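# Hang the clothes rail on two wall hooks

## Task

Place the clothes rail so it rests in both wall hooks, then release it and move the gripper away; it counts only if the rail stays hung on its own, and holding it at the end means failure.

## Robot and tools

Robot: a single arm with one parallel gripper. Its fingers point along the gripper's own +z axis and close along its y axis. The reported end_effector_position is the point between the finger pads when closed, roughly 2 cm short of the fingertips; closing pushes the tips about 10 mm further along +z.

Frames: result lines give the gripper pose in the scene frame. Origin is on the table surface under the arm base, +z up, +y to the left when facing along +x. Positions are metres, orientation is a quaternion w,x,y,z, velocities in m/s and rad/s. The base may be tilted, and the printed hand position can be off, more so when reaching far. Commands, however, are given in the gripper's own axes.

The row: every motion command is one row of 7 numbers, each in [-1, 1]: dx, dy, dz, rx, ry, rz, opening. The first six are an offset, not a pose: a target relative to the gripper pose printed in the most recent result that shows it (if none yet in this scene, or for a second call in the same reply, relative to where the gripper is when the action begins), expressed in the gripper frame. Scale: 1.0 equals 0.6 m for dx, dy, dz and 180 degrees for the rotation; rx, ry, rz form one rotation vector. The seventh number is absolute, not an offset: +1 fully open (0.084 m), -1 closed. All zeros is not a pause; it pulls the gripper back to the reference pose.

execute_actions: argument actions is a list holding at most one item. Empty list: just report the state. {"rows": [[7 numbers], ...], "steps": n}: up to 15 rows and n at most 15 steps of 1/30 s (default 15); each row lasts one step, the last row repeats to fill the steps, and every row is measured from the same reference pose, not from the row before. {"steps": n} with no rows is a wait of up to 300 steps, counted from the previous result, so thinking time is included. Optional pictures (true/false) turns camera images on or off; by default they are included. A refused call moves nothing.

move: target is one row as above (offset from the same reference, plus absolute opening); speed in m/s, 0.002 to 0.5, default 0.25, rotation capped at twice that in rad/s. It drives the gripper in a straight line, lasting 0.5 to 10 s, stopping early if longer. It does not slow for obstacles; the hand may lag, wander off line, or exceed speed, especially with the arm stretched out. The opening is sent at the start. It ends when the path is over and everything is still, or 5 s later. Its result adds a move: line with the outcome (done = at rest near target; off_target, moving, held, fault) and limits (paced = clipped pose; held = some steps blocked, after which the arm may lurch fast), plus distance to target.

wait: seconds from 0 to 10; nothing new is sent.

zoom_image: camera (cam_head_left, cam_head_right, cam_high, cam_low, cam_wrist) and region [x0, y0, x1, y1] in pixels from the top-left, at most 504 x 504. All images are 672x504.

finished_scene: scene = number of the current scene. Irreversible; call only after the rail is hung, released and the gripper has backed off.

Control behaviour: each step the commanded pose is clipped to within 70 mm and 16 degrees of the measured one, then damped inverse kinematics follows it, favouring position over orientation. After an action the arm only continues to the last clipped pose, so large moves may need several calls; read the pose and Hand target line and send the remainder. Joints move at most 3.14 rad/s. Joint limits (rad): waist and forearm roll and wrist roll -6.283 to 6.283, shoulder -2.059 to 2.094, elbow -3.927 to 0.192, wrist pitch -1.693 to 3.142.

Result lines: grip_measured is the actual finger opening on the command scale. To hold, command an opening well below it; lower squeezes harder (about 24 N per pad max). Fast closing can squeeze too hard. "pose unreachable" and HELD mark steps changed or blocked by the clearance check (a mount under the base counts as arm). Joint torques include offsets and noise and are non-zero even in free air. MOTOR HOT appears from 65 °C; at 80 °C the brakes lock until cooled (OVER-TEMPERATURE FAULT). A torque fault (load limits: waist and shoulder 46.5, elbow and forearm roll 27.9, wrist pitch and roll 18.6 N m, carried weight included) stops the arm, backs the joint off, freezes 10 s and drops the rest of the call.

Avoid: dropping or letting the rail slip, slamming into the wall or hooks, fast contacts or targets set deep past a contact, and knocking anything off the table, which fails the task. Occasional external tugs may disturb the held rail or loose items. Lower the rail gently into both hooks, confirm in images it sits on its own, open the fingers, then retreat.

Each tool is called after "Request:" as name(argument=value, ...) on one line, values as JSON.

## Session

Request:
execute_actions(actions=[])

Scene clock: 0.00 s of 5700.00 s.
end_effector_position=(+0.1564, -0.0717, +0.1557) grip_measured=+1.00 end_effector_quat_wxyz=(+0.359, +0.265, -0.600, +0.664) end_effector_velocity=(+0.000, +0.000, +0.000) end_effector_angular_velocity=(+0.001, -0.001, +0.001)
Joint positions: [ 0.638  0.359 -0.441 -0.665  1.785 -2.52   0.084]
Joint velocities: [ 0.001 -0.001 -0.    -0.001 -0.    -0.    -0.   ]
Joint torques (N m, as the arm reports them, + toward a larger angle): no reading
Motor temperatures (°C, as the motors report them): [37 36 33 35 36 38]
Hand target: +0.156, -0.072, +0.156; +0.359, +0.265, -0.600, +0.664

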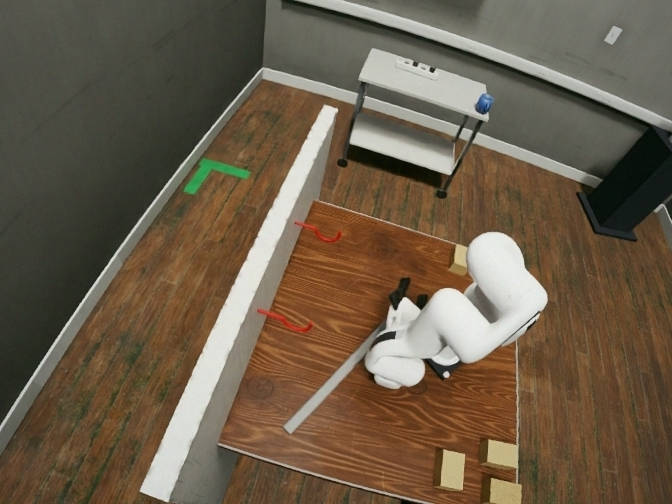

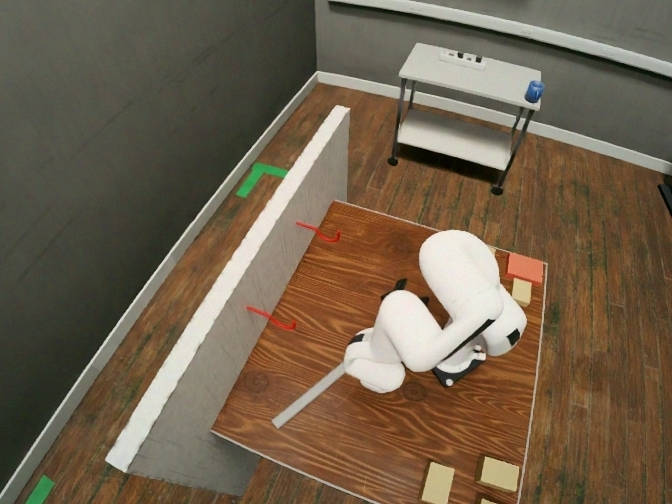

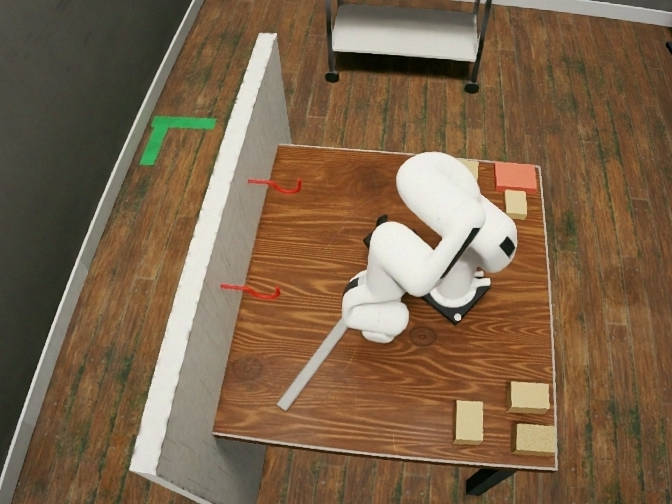

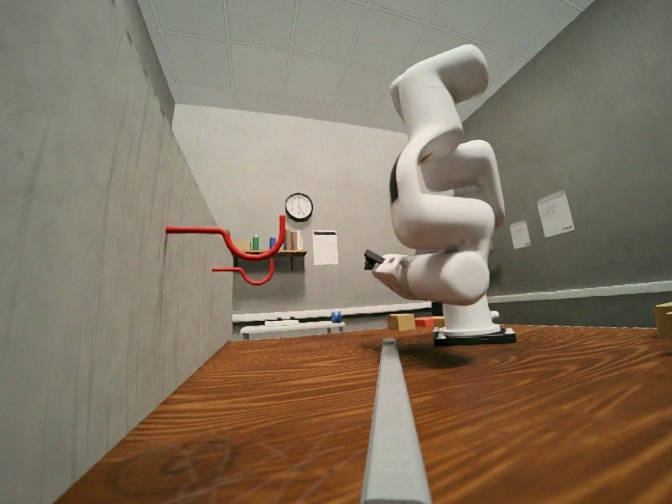

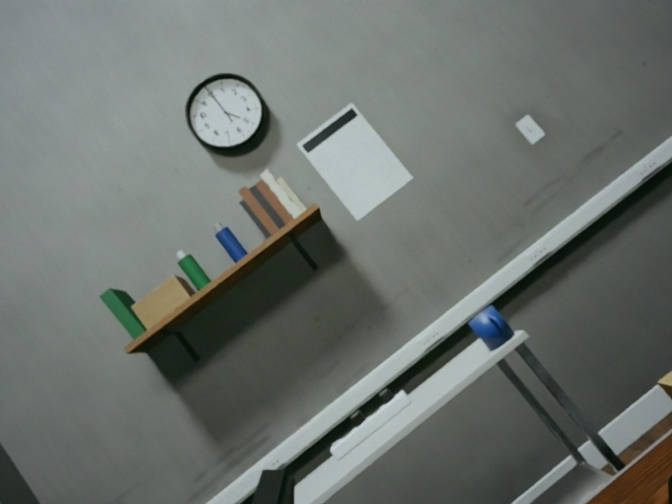

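Request:
move(target=[0.154,-0.393,-0.257,-0.333,-0.43,0,1])

Scene clock: 13.20 s of 5700.00 s.
end_effector_position=(+0.3006, +0.1015, +0.3500) grip_measured=+1.00 end_effector_quat_wxyz=(+0.000, -0.406, +0.914, -0.002) end_effector_velocity=(+0.001, +0.001, +0.001) end_effector_angular_velocity=(+0.010, -0.001, +0.001)
Joint positions: [ 0.159 -0.581 -0.918 -0.018  1.49  -3.621  0.084]
Joint velocities: [-0.003  0.001 -0.004  0.009 -0.001 -0.005  0.   ]
Joint torques (N m, as the arm reports them, + toward a larger angle): [  0.56  -5.94 -14.22   0.08  -1.39  -0.25]
Motor temperatures (°C, as the motors report them): [37 36 34 35 36 38]
Hand target: +0.301, +0.102, +0.350; +0.001, -0.406, +0.914, -0.002
Off the commanded pose: 0.001 m, 0 deg.
After step 90, 6.33 s passed at rest.
move: done

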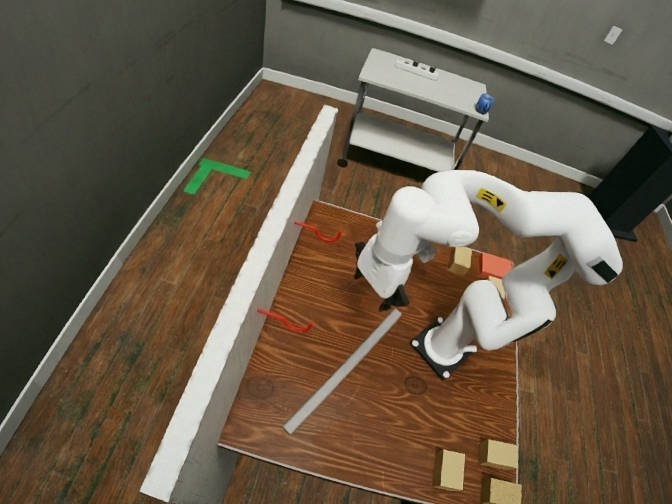

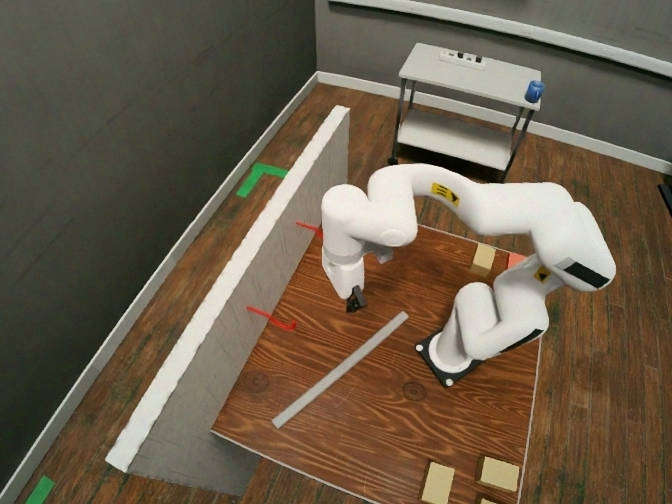

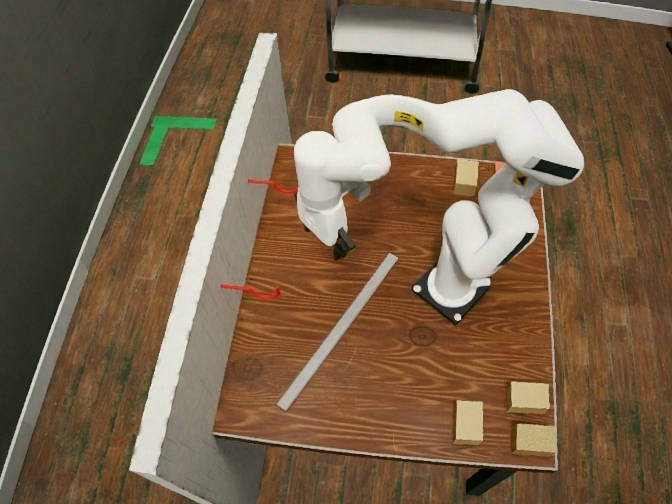

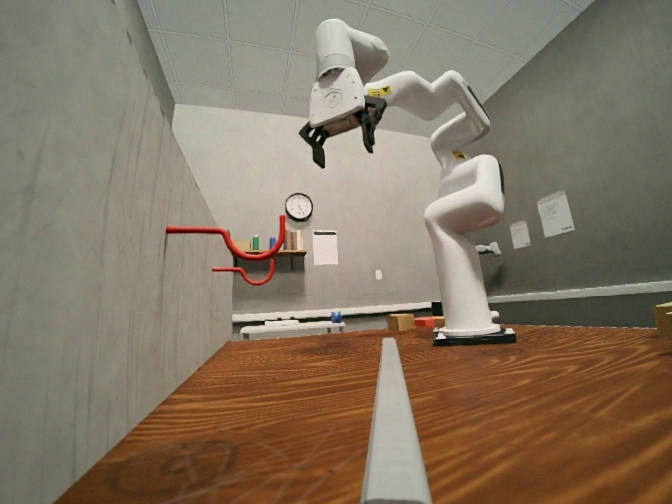

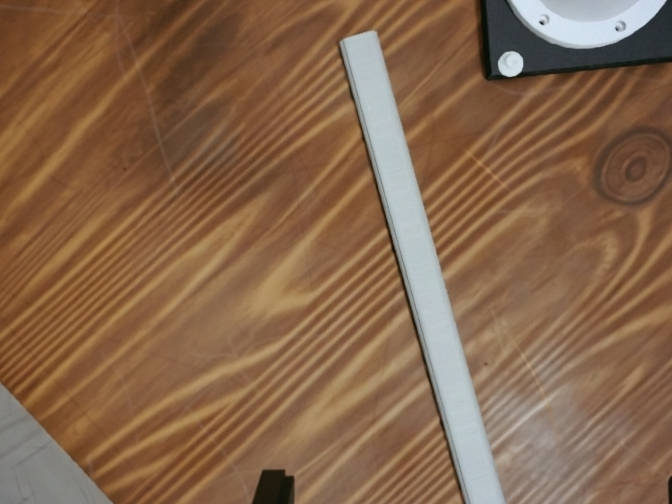

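Request:
move(target=[0,0,0.33,0,0,-0.083,1])

Scene clock: 19.57 s of 5700.00 s.
end_effector_position=(+0.3011, +0.1003, +0.1525) grip_measured=+1.00 end_effector_quat_wxyz=(+0.001, -0.521, +0.854, -0.002) end_effector_velocity=(-0.001, -0.001, -0.003) end_effector_angular_velocity=(-0.002, +0.005, +0.001)
Joint positions: [ 0.143 -0.456 -0.431 -0.024  0.875 -3.883  0.084]
Joint velocities: [-0.001  0.007  0.004 -0.    -0.005 -0.002  0.   ]
Joint torques (N m, as the arm reports them, + toward a larger angle): [  0.12  -7.06 -13.63   0.18  -1.45  -0.21]
Motor temperatures (°C, as the motors report them): [37 36 35 35 36 38]
Hand target: +0.301, +0.100, +0.152; +0.000, -0.521, +0.854, -0.002
Off the commanded pose: 0.001 m, 0 deg.
After step 90, 2.00 s passed at rest.
move: done

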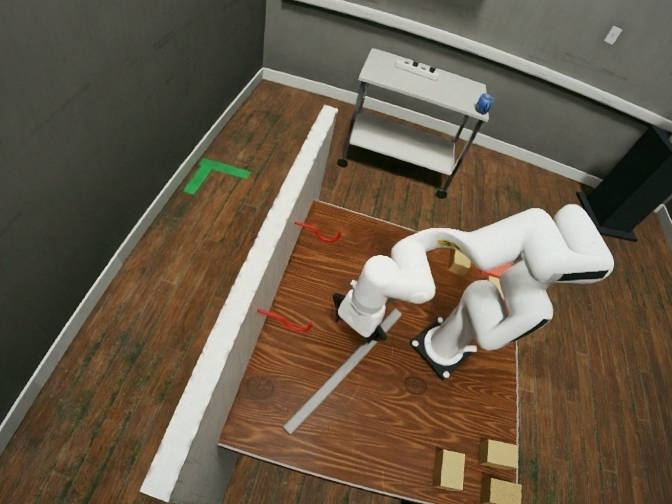

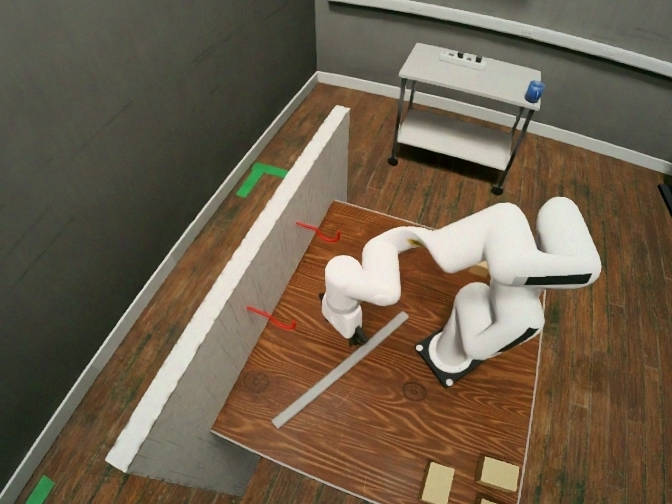

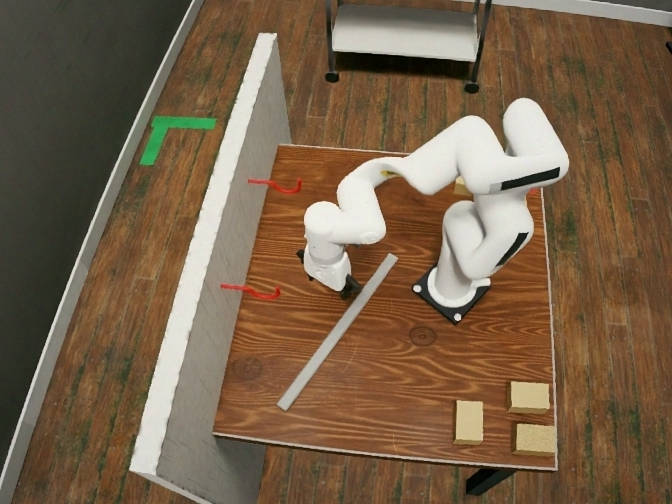

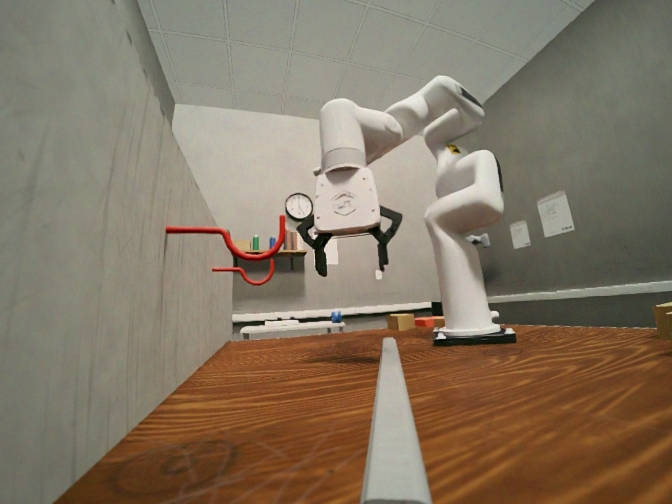

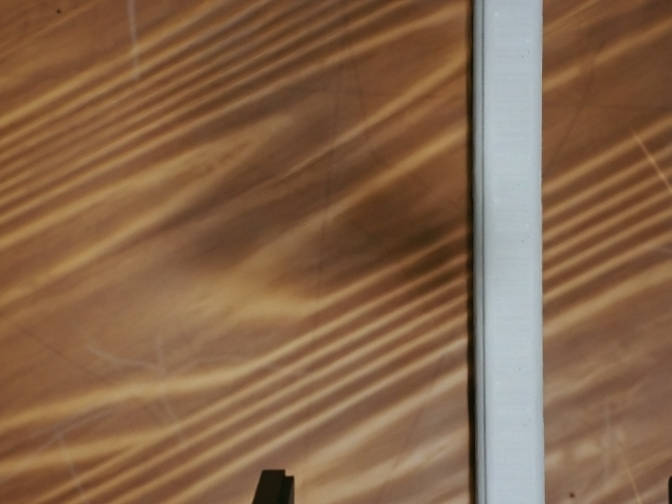

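Request:
move(target=[-0.1,0.08,0.15,0,0,0,1])

Scene clock: 27.33 s of 5700.00 s.
end_effector_position=(+0.2862, +0.1752, +0.0623) grip_measured=+1.00 end_effector_quat_wxyz=(+0.001, -0.520, +0.854, -0.002) end_effector_velocity=(-0.001, +0.000, -0.002) end_effector_angular_velocity=(-0.002, +0.002, +0.002)
Joint positions: [ 0.363 -0.123 -0.404 -0.04   0.519 -3.642  0.084]
Joint velocities: [ 0.001  0.007 -0.    -0.002 -0.003  0.001 -0.   ]
Joint torques (N m, as the arm reports them, + toward a larger angle): [  0.42  -9.78 -11.05   0.36  -1.35  -0.17]
Motor temperatures (°C, as the motors report them): [37 36 36 35 36 38]
Hand target: +0.286, +0.175, +0.062; +0.000, -0.520, +0.854, -0.002
Off the commanded pose: 0.000 m, 0 deg.
After step 90, 3.67 s passed at rest.
move: done

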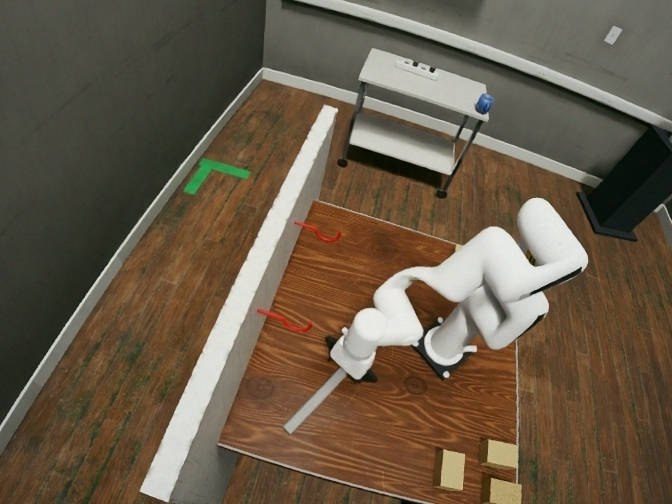

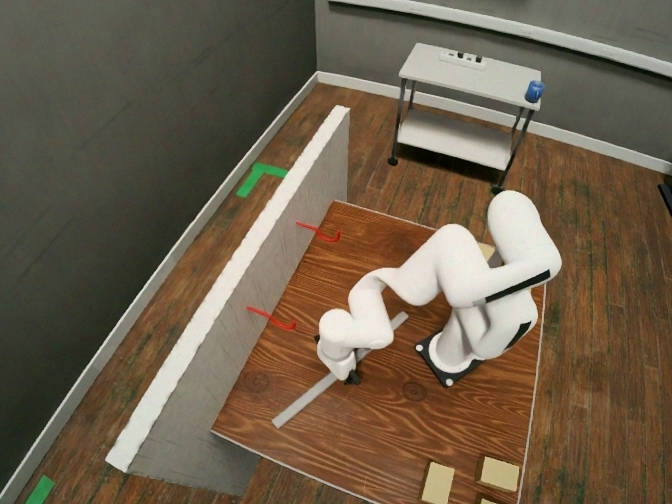

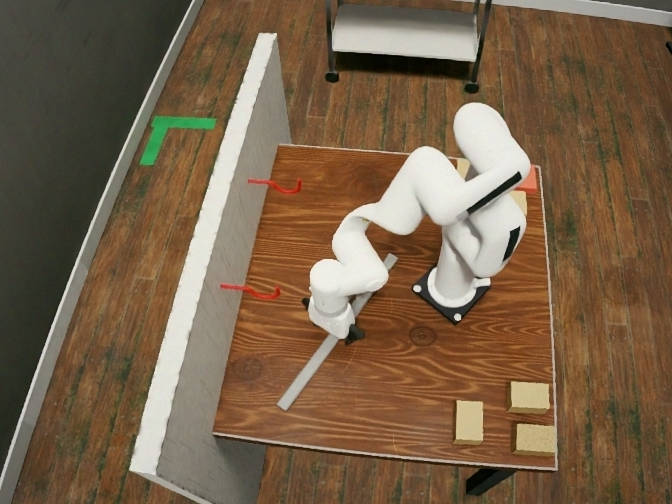

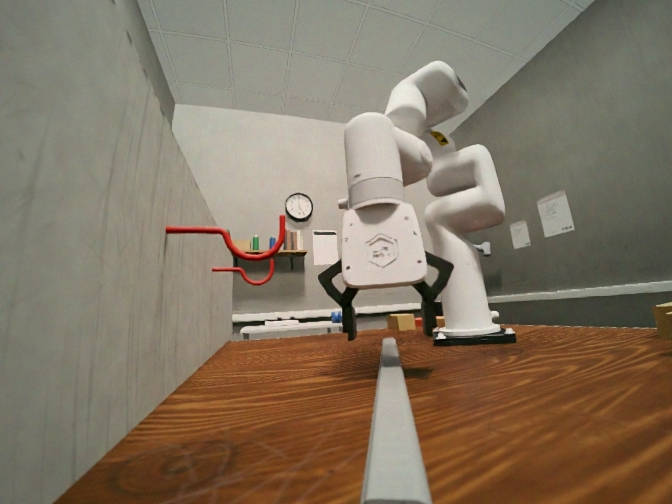

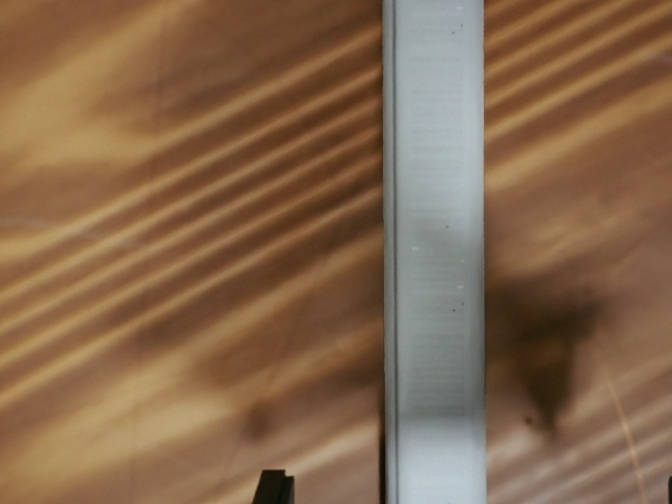

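Request:
move(target=[0.065,0,0.066,0,0,0,1], speed=0.08)

Request:
move(target=[0,0,0,0,0,0,-1])

Scene clock: 30.80 s of 5700.00 s.
end_effector_position=(+0.2687, +0.1404, +0.0231) grip_measured=+1.00 end_effector_quat_wxyz=(+0.001, -0.520, +0.854, -0.002) end_effector_velocity=(-0.000, -0.001, -0.001) end_effector_angular_velocity=(+0.001, -0.001, +0.000)
Joint positions: [ 0.289 -0.067 -0.284 -0.06   0.342 -3.696  0.084]
Joint velocities: [-0.001  0.003  0.003 -0.    -0.007 -0.001  0.   ]
Joint torques (N m, as the arm reports them, + toward a larger angle): [ 0.16 -9.14 -9.5   0.57 -1.34 -0.24]
Motor temperatures (°C, as the motors report them): [37 36 36 35 36 38]
Hand target: +0.268, +0.140, +0.023; +0.001, -0.520, +0.854, -0.002
Off the commanded pose: 0.000 m, 0 deg.
move: done

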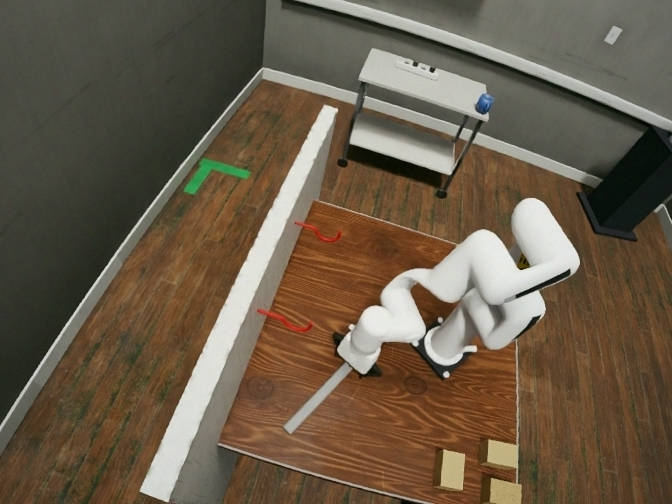

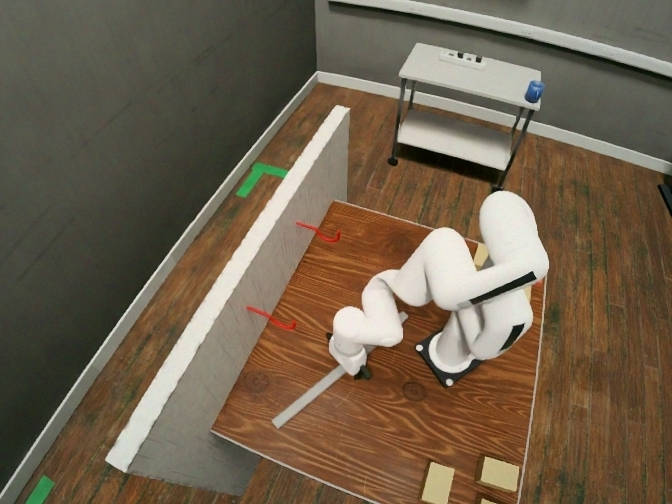

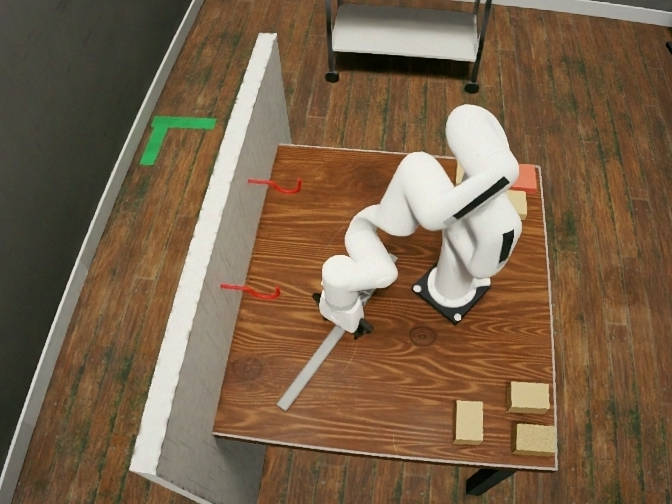

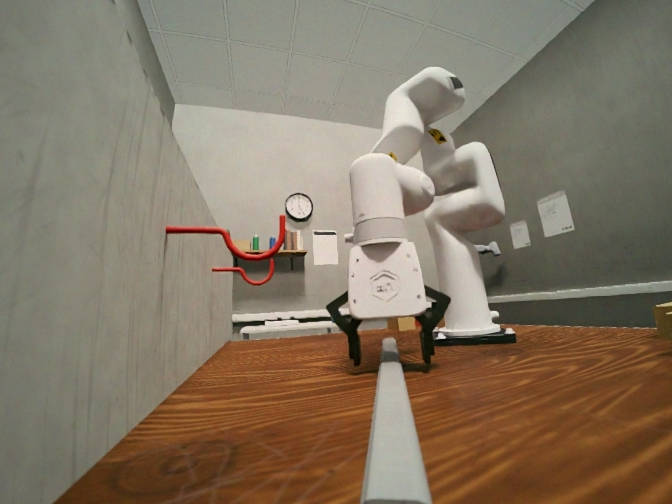

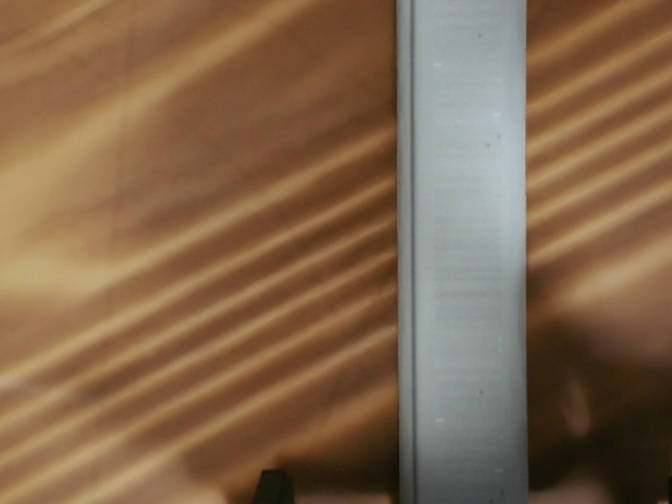

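Scene clock: 31.30 s of 5700.00 s.
end_effector_position=(+0.2690, +0.1406, +0.0233) grip_measured=-0.34 end_effector_quat_wxyz=(+0.001, -0.520, +0.854, -0.002) end_effector_velocity=(-0.001, +0.001, -0.000) end_effector_angular_velocity=(+0.001, +0.001, +0.001)
Joint positions: [ 0.289 -0.067 -0.284 -0.06   0.342 -3.695  0.029]
Joint velocities: [ 0.003 -0.     0.001  0.002 -0.     0.     0.   ]
Joint torques (N m, as the arm reports them, + toward a larger angle): [ 0.2  -8.64 -9.01  0.48 -1.28 -0.16]
Motor temperatures (°C, as the motors report them): [37 36 36 35 36 38]
Hand target: +0.269, +0.140, +0.023; +0.001, -0.520, +0.854, -0.002
Off the commanded pose: 0.000 m, 0 deg.
move: done

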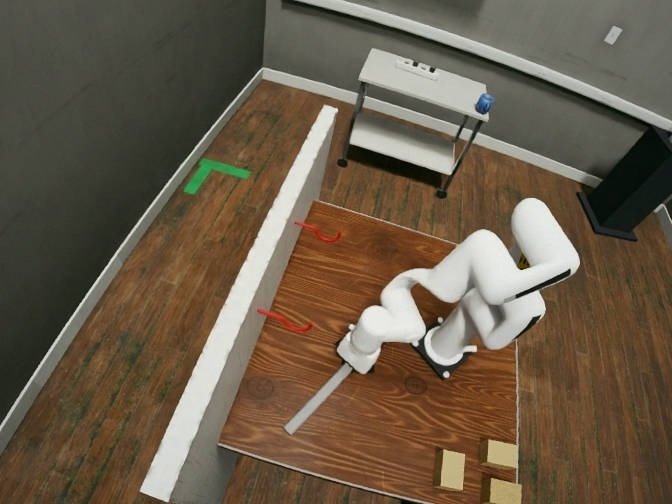

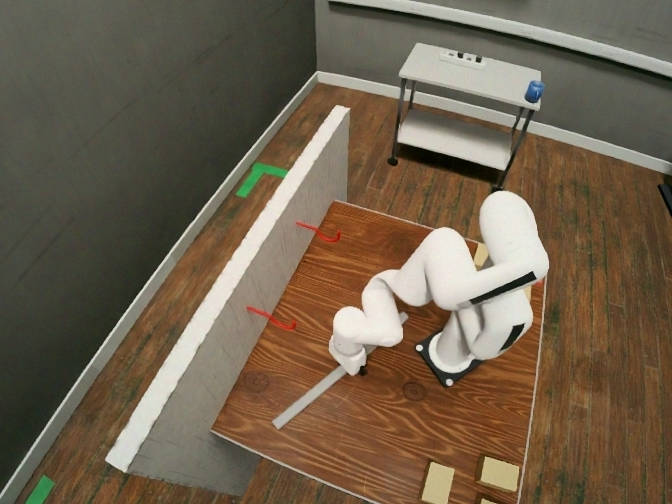

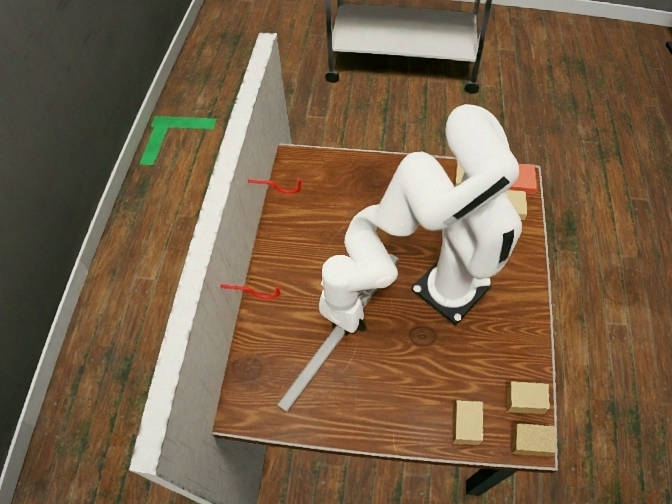

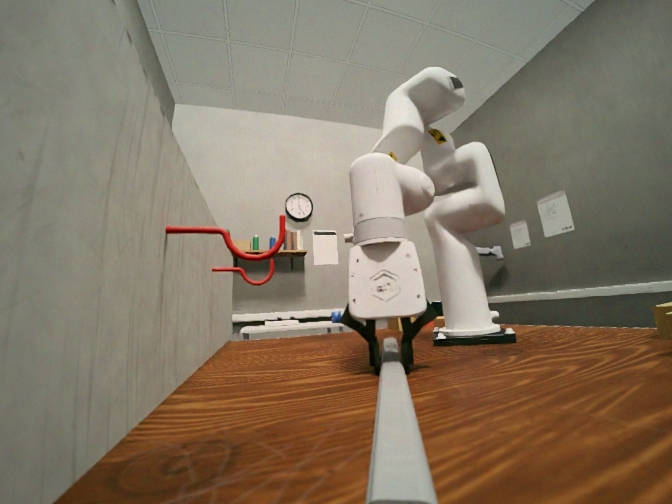

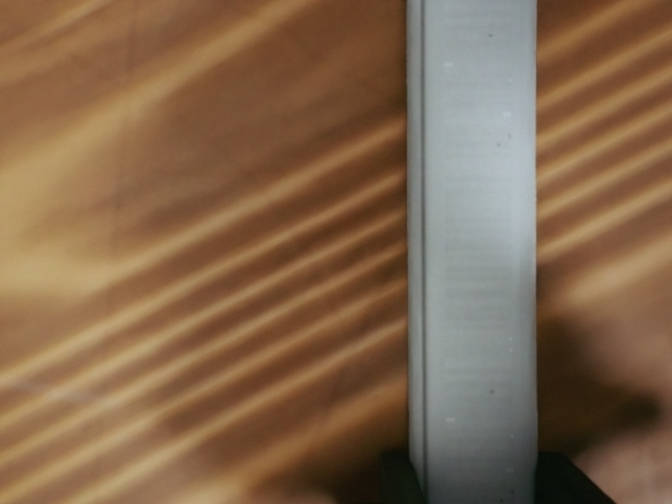

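Request:
move(target=[0.19,-0.137,-0.45,0,0,-0.152,-1], speed=0.15)

Scene clock: 38.47 s of 5700.00 s.
end_effector_position=(+0.2887, +0.0029, +0.2935) grip_measured=-0.35 end_effector_quat_wxyz=(-0.001, +0.708, -0.706, +0.003) end_effector_velocity=(+0.001, -0.001, +0.004) end_effector_angular_velocity=(+0.002, -0.005, +0.001)
Joint positions: [-0.164 -0.716 -0.673 -0.014  1.371 -4.68   0.029]
Joint velocities: [-0.005 -0.001 -0.01   0.002  0.005 -0.007 -0.   ]
Joint torques (N m, as the arm reports them, + toward a larger angle): [  0.31  -4.8  -15.4    0.33  -1.59  -0.19]
Motor temperatures (°C, as the motors report them): [37 36 36 35 36 38]
Hand target: +0.289, +0.003, +0.294; -0.001, +0.708, -0.706, +0.003
Off the commanded pose: 0.001 m, 0 deg.
After step 90, 1.70 s passed at rest.
move: done

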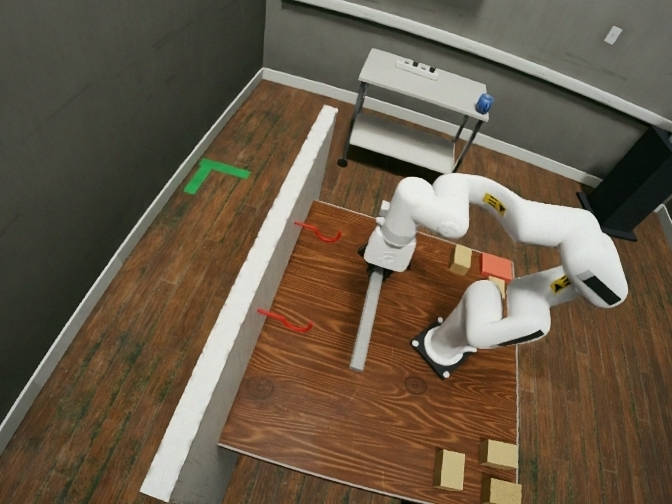

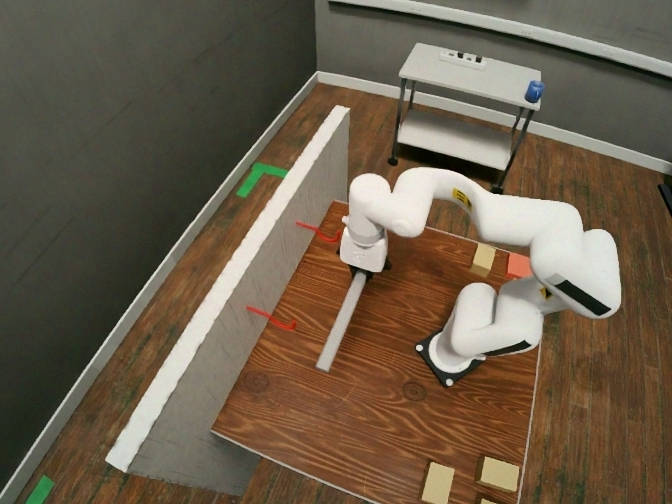

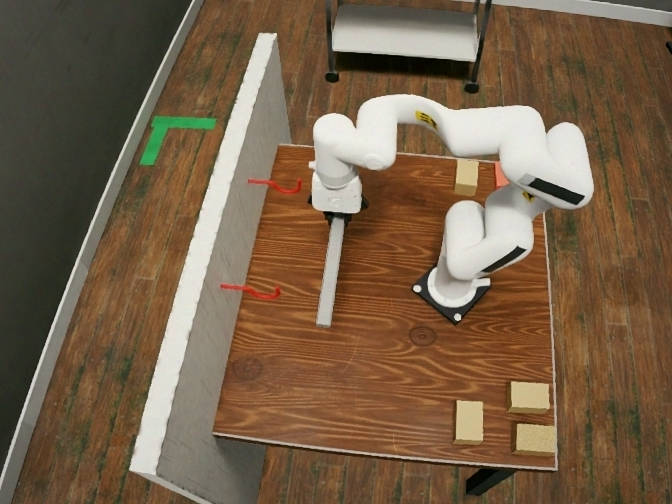

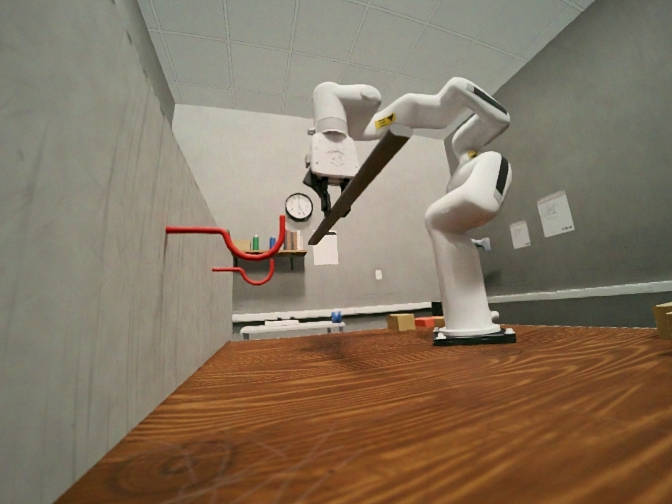

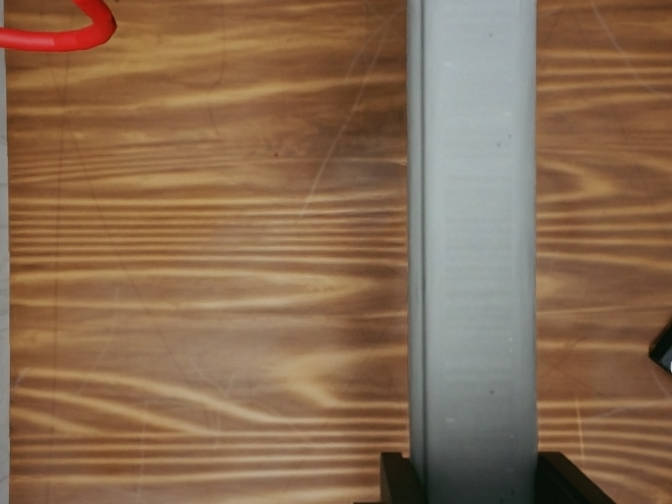

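Request:
move(target=[0,-0.273,0,0,0,0,-1], speed=0.15)

Scene clock: 42.80 s of 5700.00 s.
end_effector_position=(+0.4523, +0.0031, +0.2941) grip_measured=-0.35 end_effector_quat_wxyz=(-0.001, +0.708, -0.706, +0.003) end_effector_velocity=(+0.001, +0.001, -0.001) end_effector_angular_velocity=(+0.000, +0.004, +0.002)
Joint positions: [-0.175 -0.125 -1.159 -0.014  1.266 -4.69   0.029]
Joint velocities: [ 0.002  0.007 -0.005  0.     0.002 -0.001 -0.   ]
Joint torques (N m, as the arm reports them, + toward a larger angle): [  0.62 -13.61 -15.44   0.18  -1.55  -0.17]
Motor temperatures (°C, as the motors report them): [37 36 36 35 36 38]
Hand target: +0.453, +0.003, +0.294; -0.001, +0.708, -0.706, +0.003
Off the commanded pose: 0.000 m, 0 deg.
move: done

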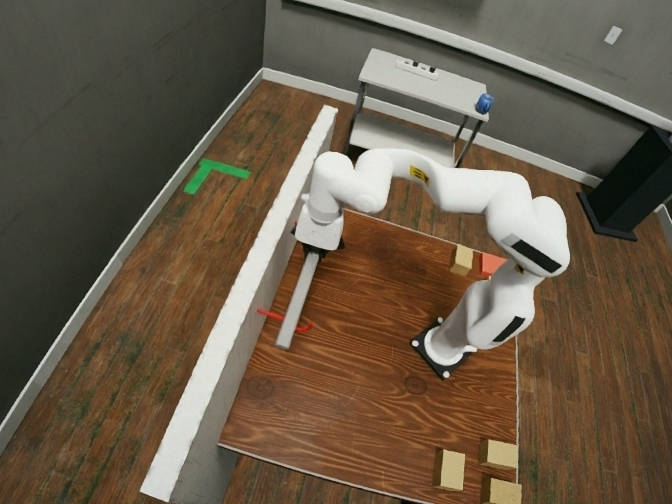

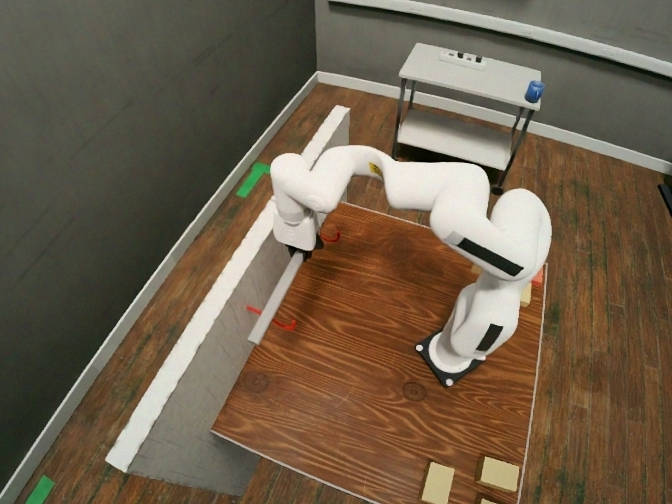

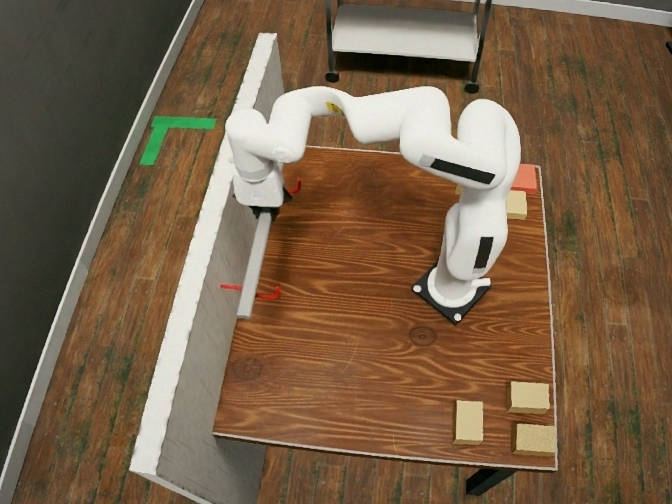

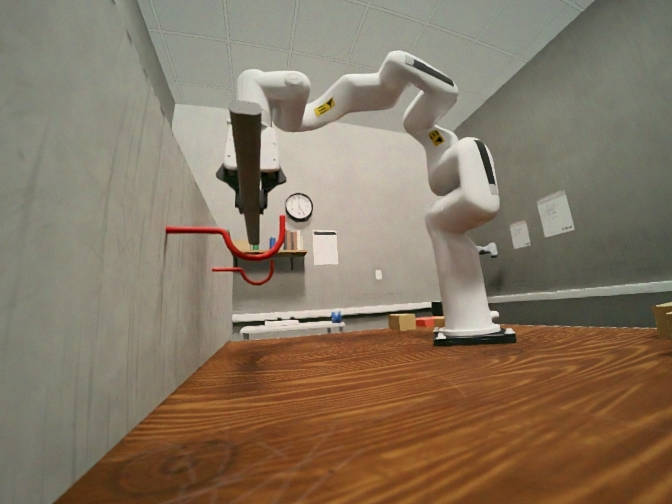

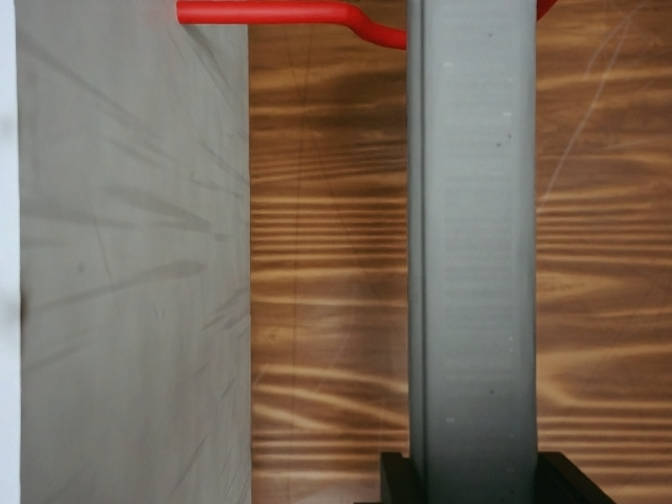

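Request:
move(target=[0,0.015,0.14,0,0,0,-1], speed=0.08)

Request:
zoom_image(camera="cam_low", region=[150,130,350,300])

Scene clock: 49.90 s of 5700.00 s.
end_effector_position=(+0.4439, +0.0027, +0.2106) grip_measured=-0.35 end_effector_quat_wxyz=(-0.001, +0.708, -0.706, +0.003) end_effector_velocity=(-0.000, +0.001, -0.002) end_effector_angular_velocity=(-0.001, +0.001, +0.003)
Joint positions: [-0.179 -0.098 -0.945 -0.016  1.024 -4.689  0.029]
Joint velocities: [ 0.002  0.001  0.003 -0.001 -0.004 -0.001  0.   ]
Joint torques (N m, as the arm reports them, + toward a larger angle): [  0.12 -13.17 -14.97   0.28  -1.65  -0.16]
Motor temperatures (°C, as the motors report them): [37 36 37 35 36 38]
Hand target: +0.444, +0.003, +0.210; -0.001, +0.708, -0.706, +0.003
Off the commanded pose: 0.001 m, 0 deg.
After step 90, 2.67 s passed at rest.
move: done

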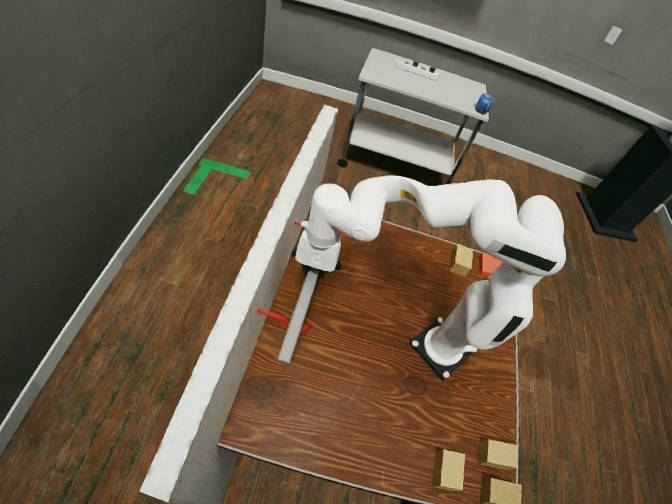

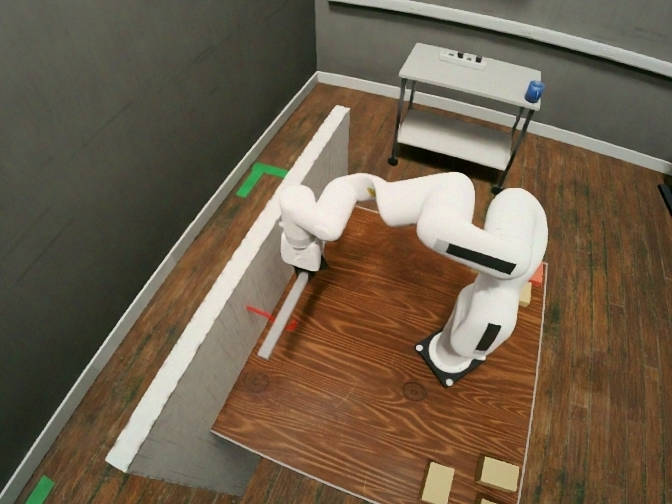

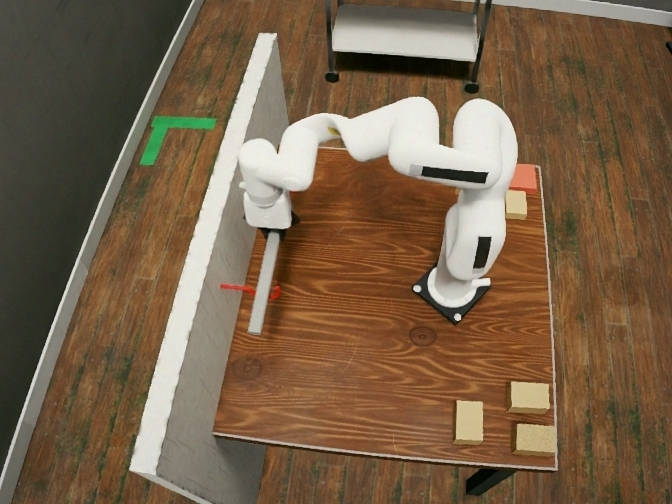

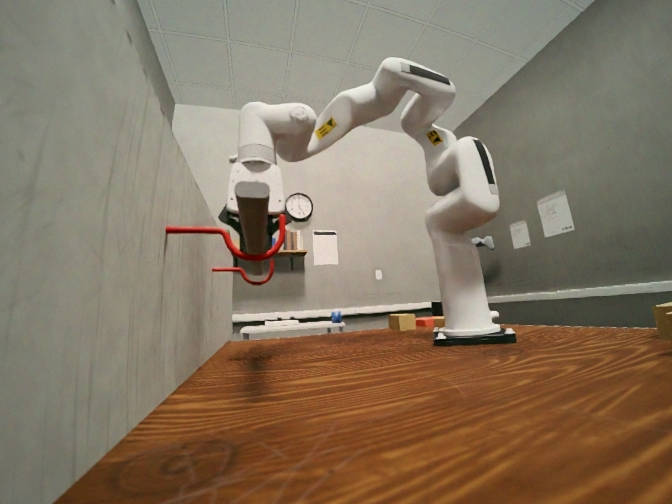

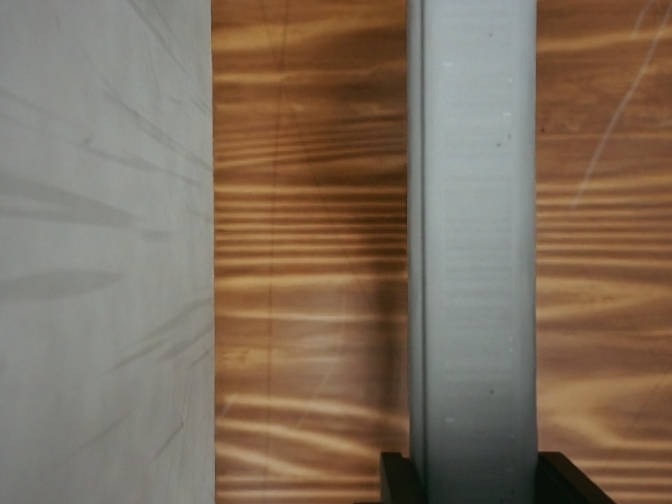

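Region (150, 130, 350, 300) of cam_low's 672x504 image, scaled by 2.520, with more detail than that image has; it fills the top 428 rows of this view, and the rest is white.

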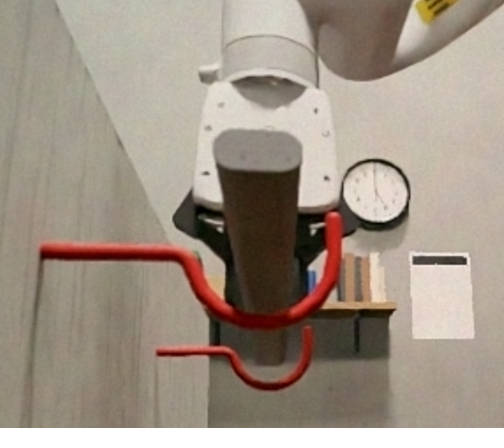

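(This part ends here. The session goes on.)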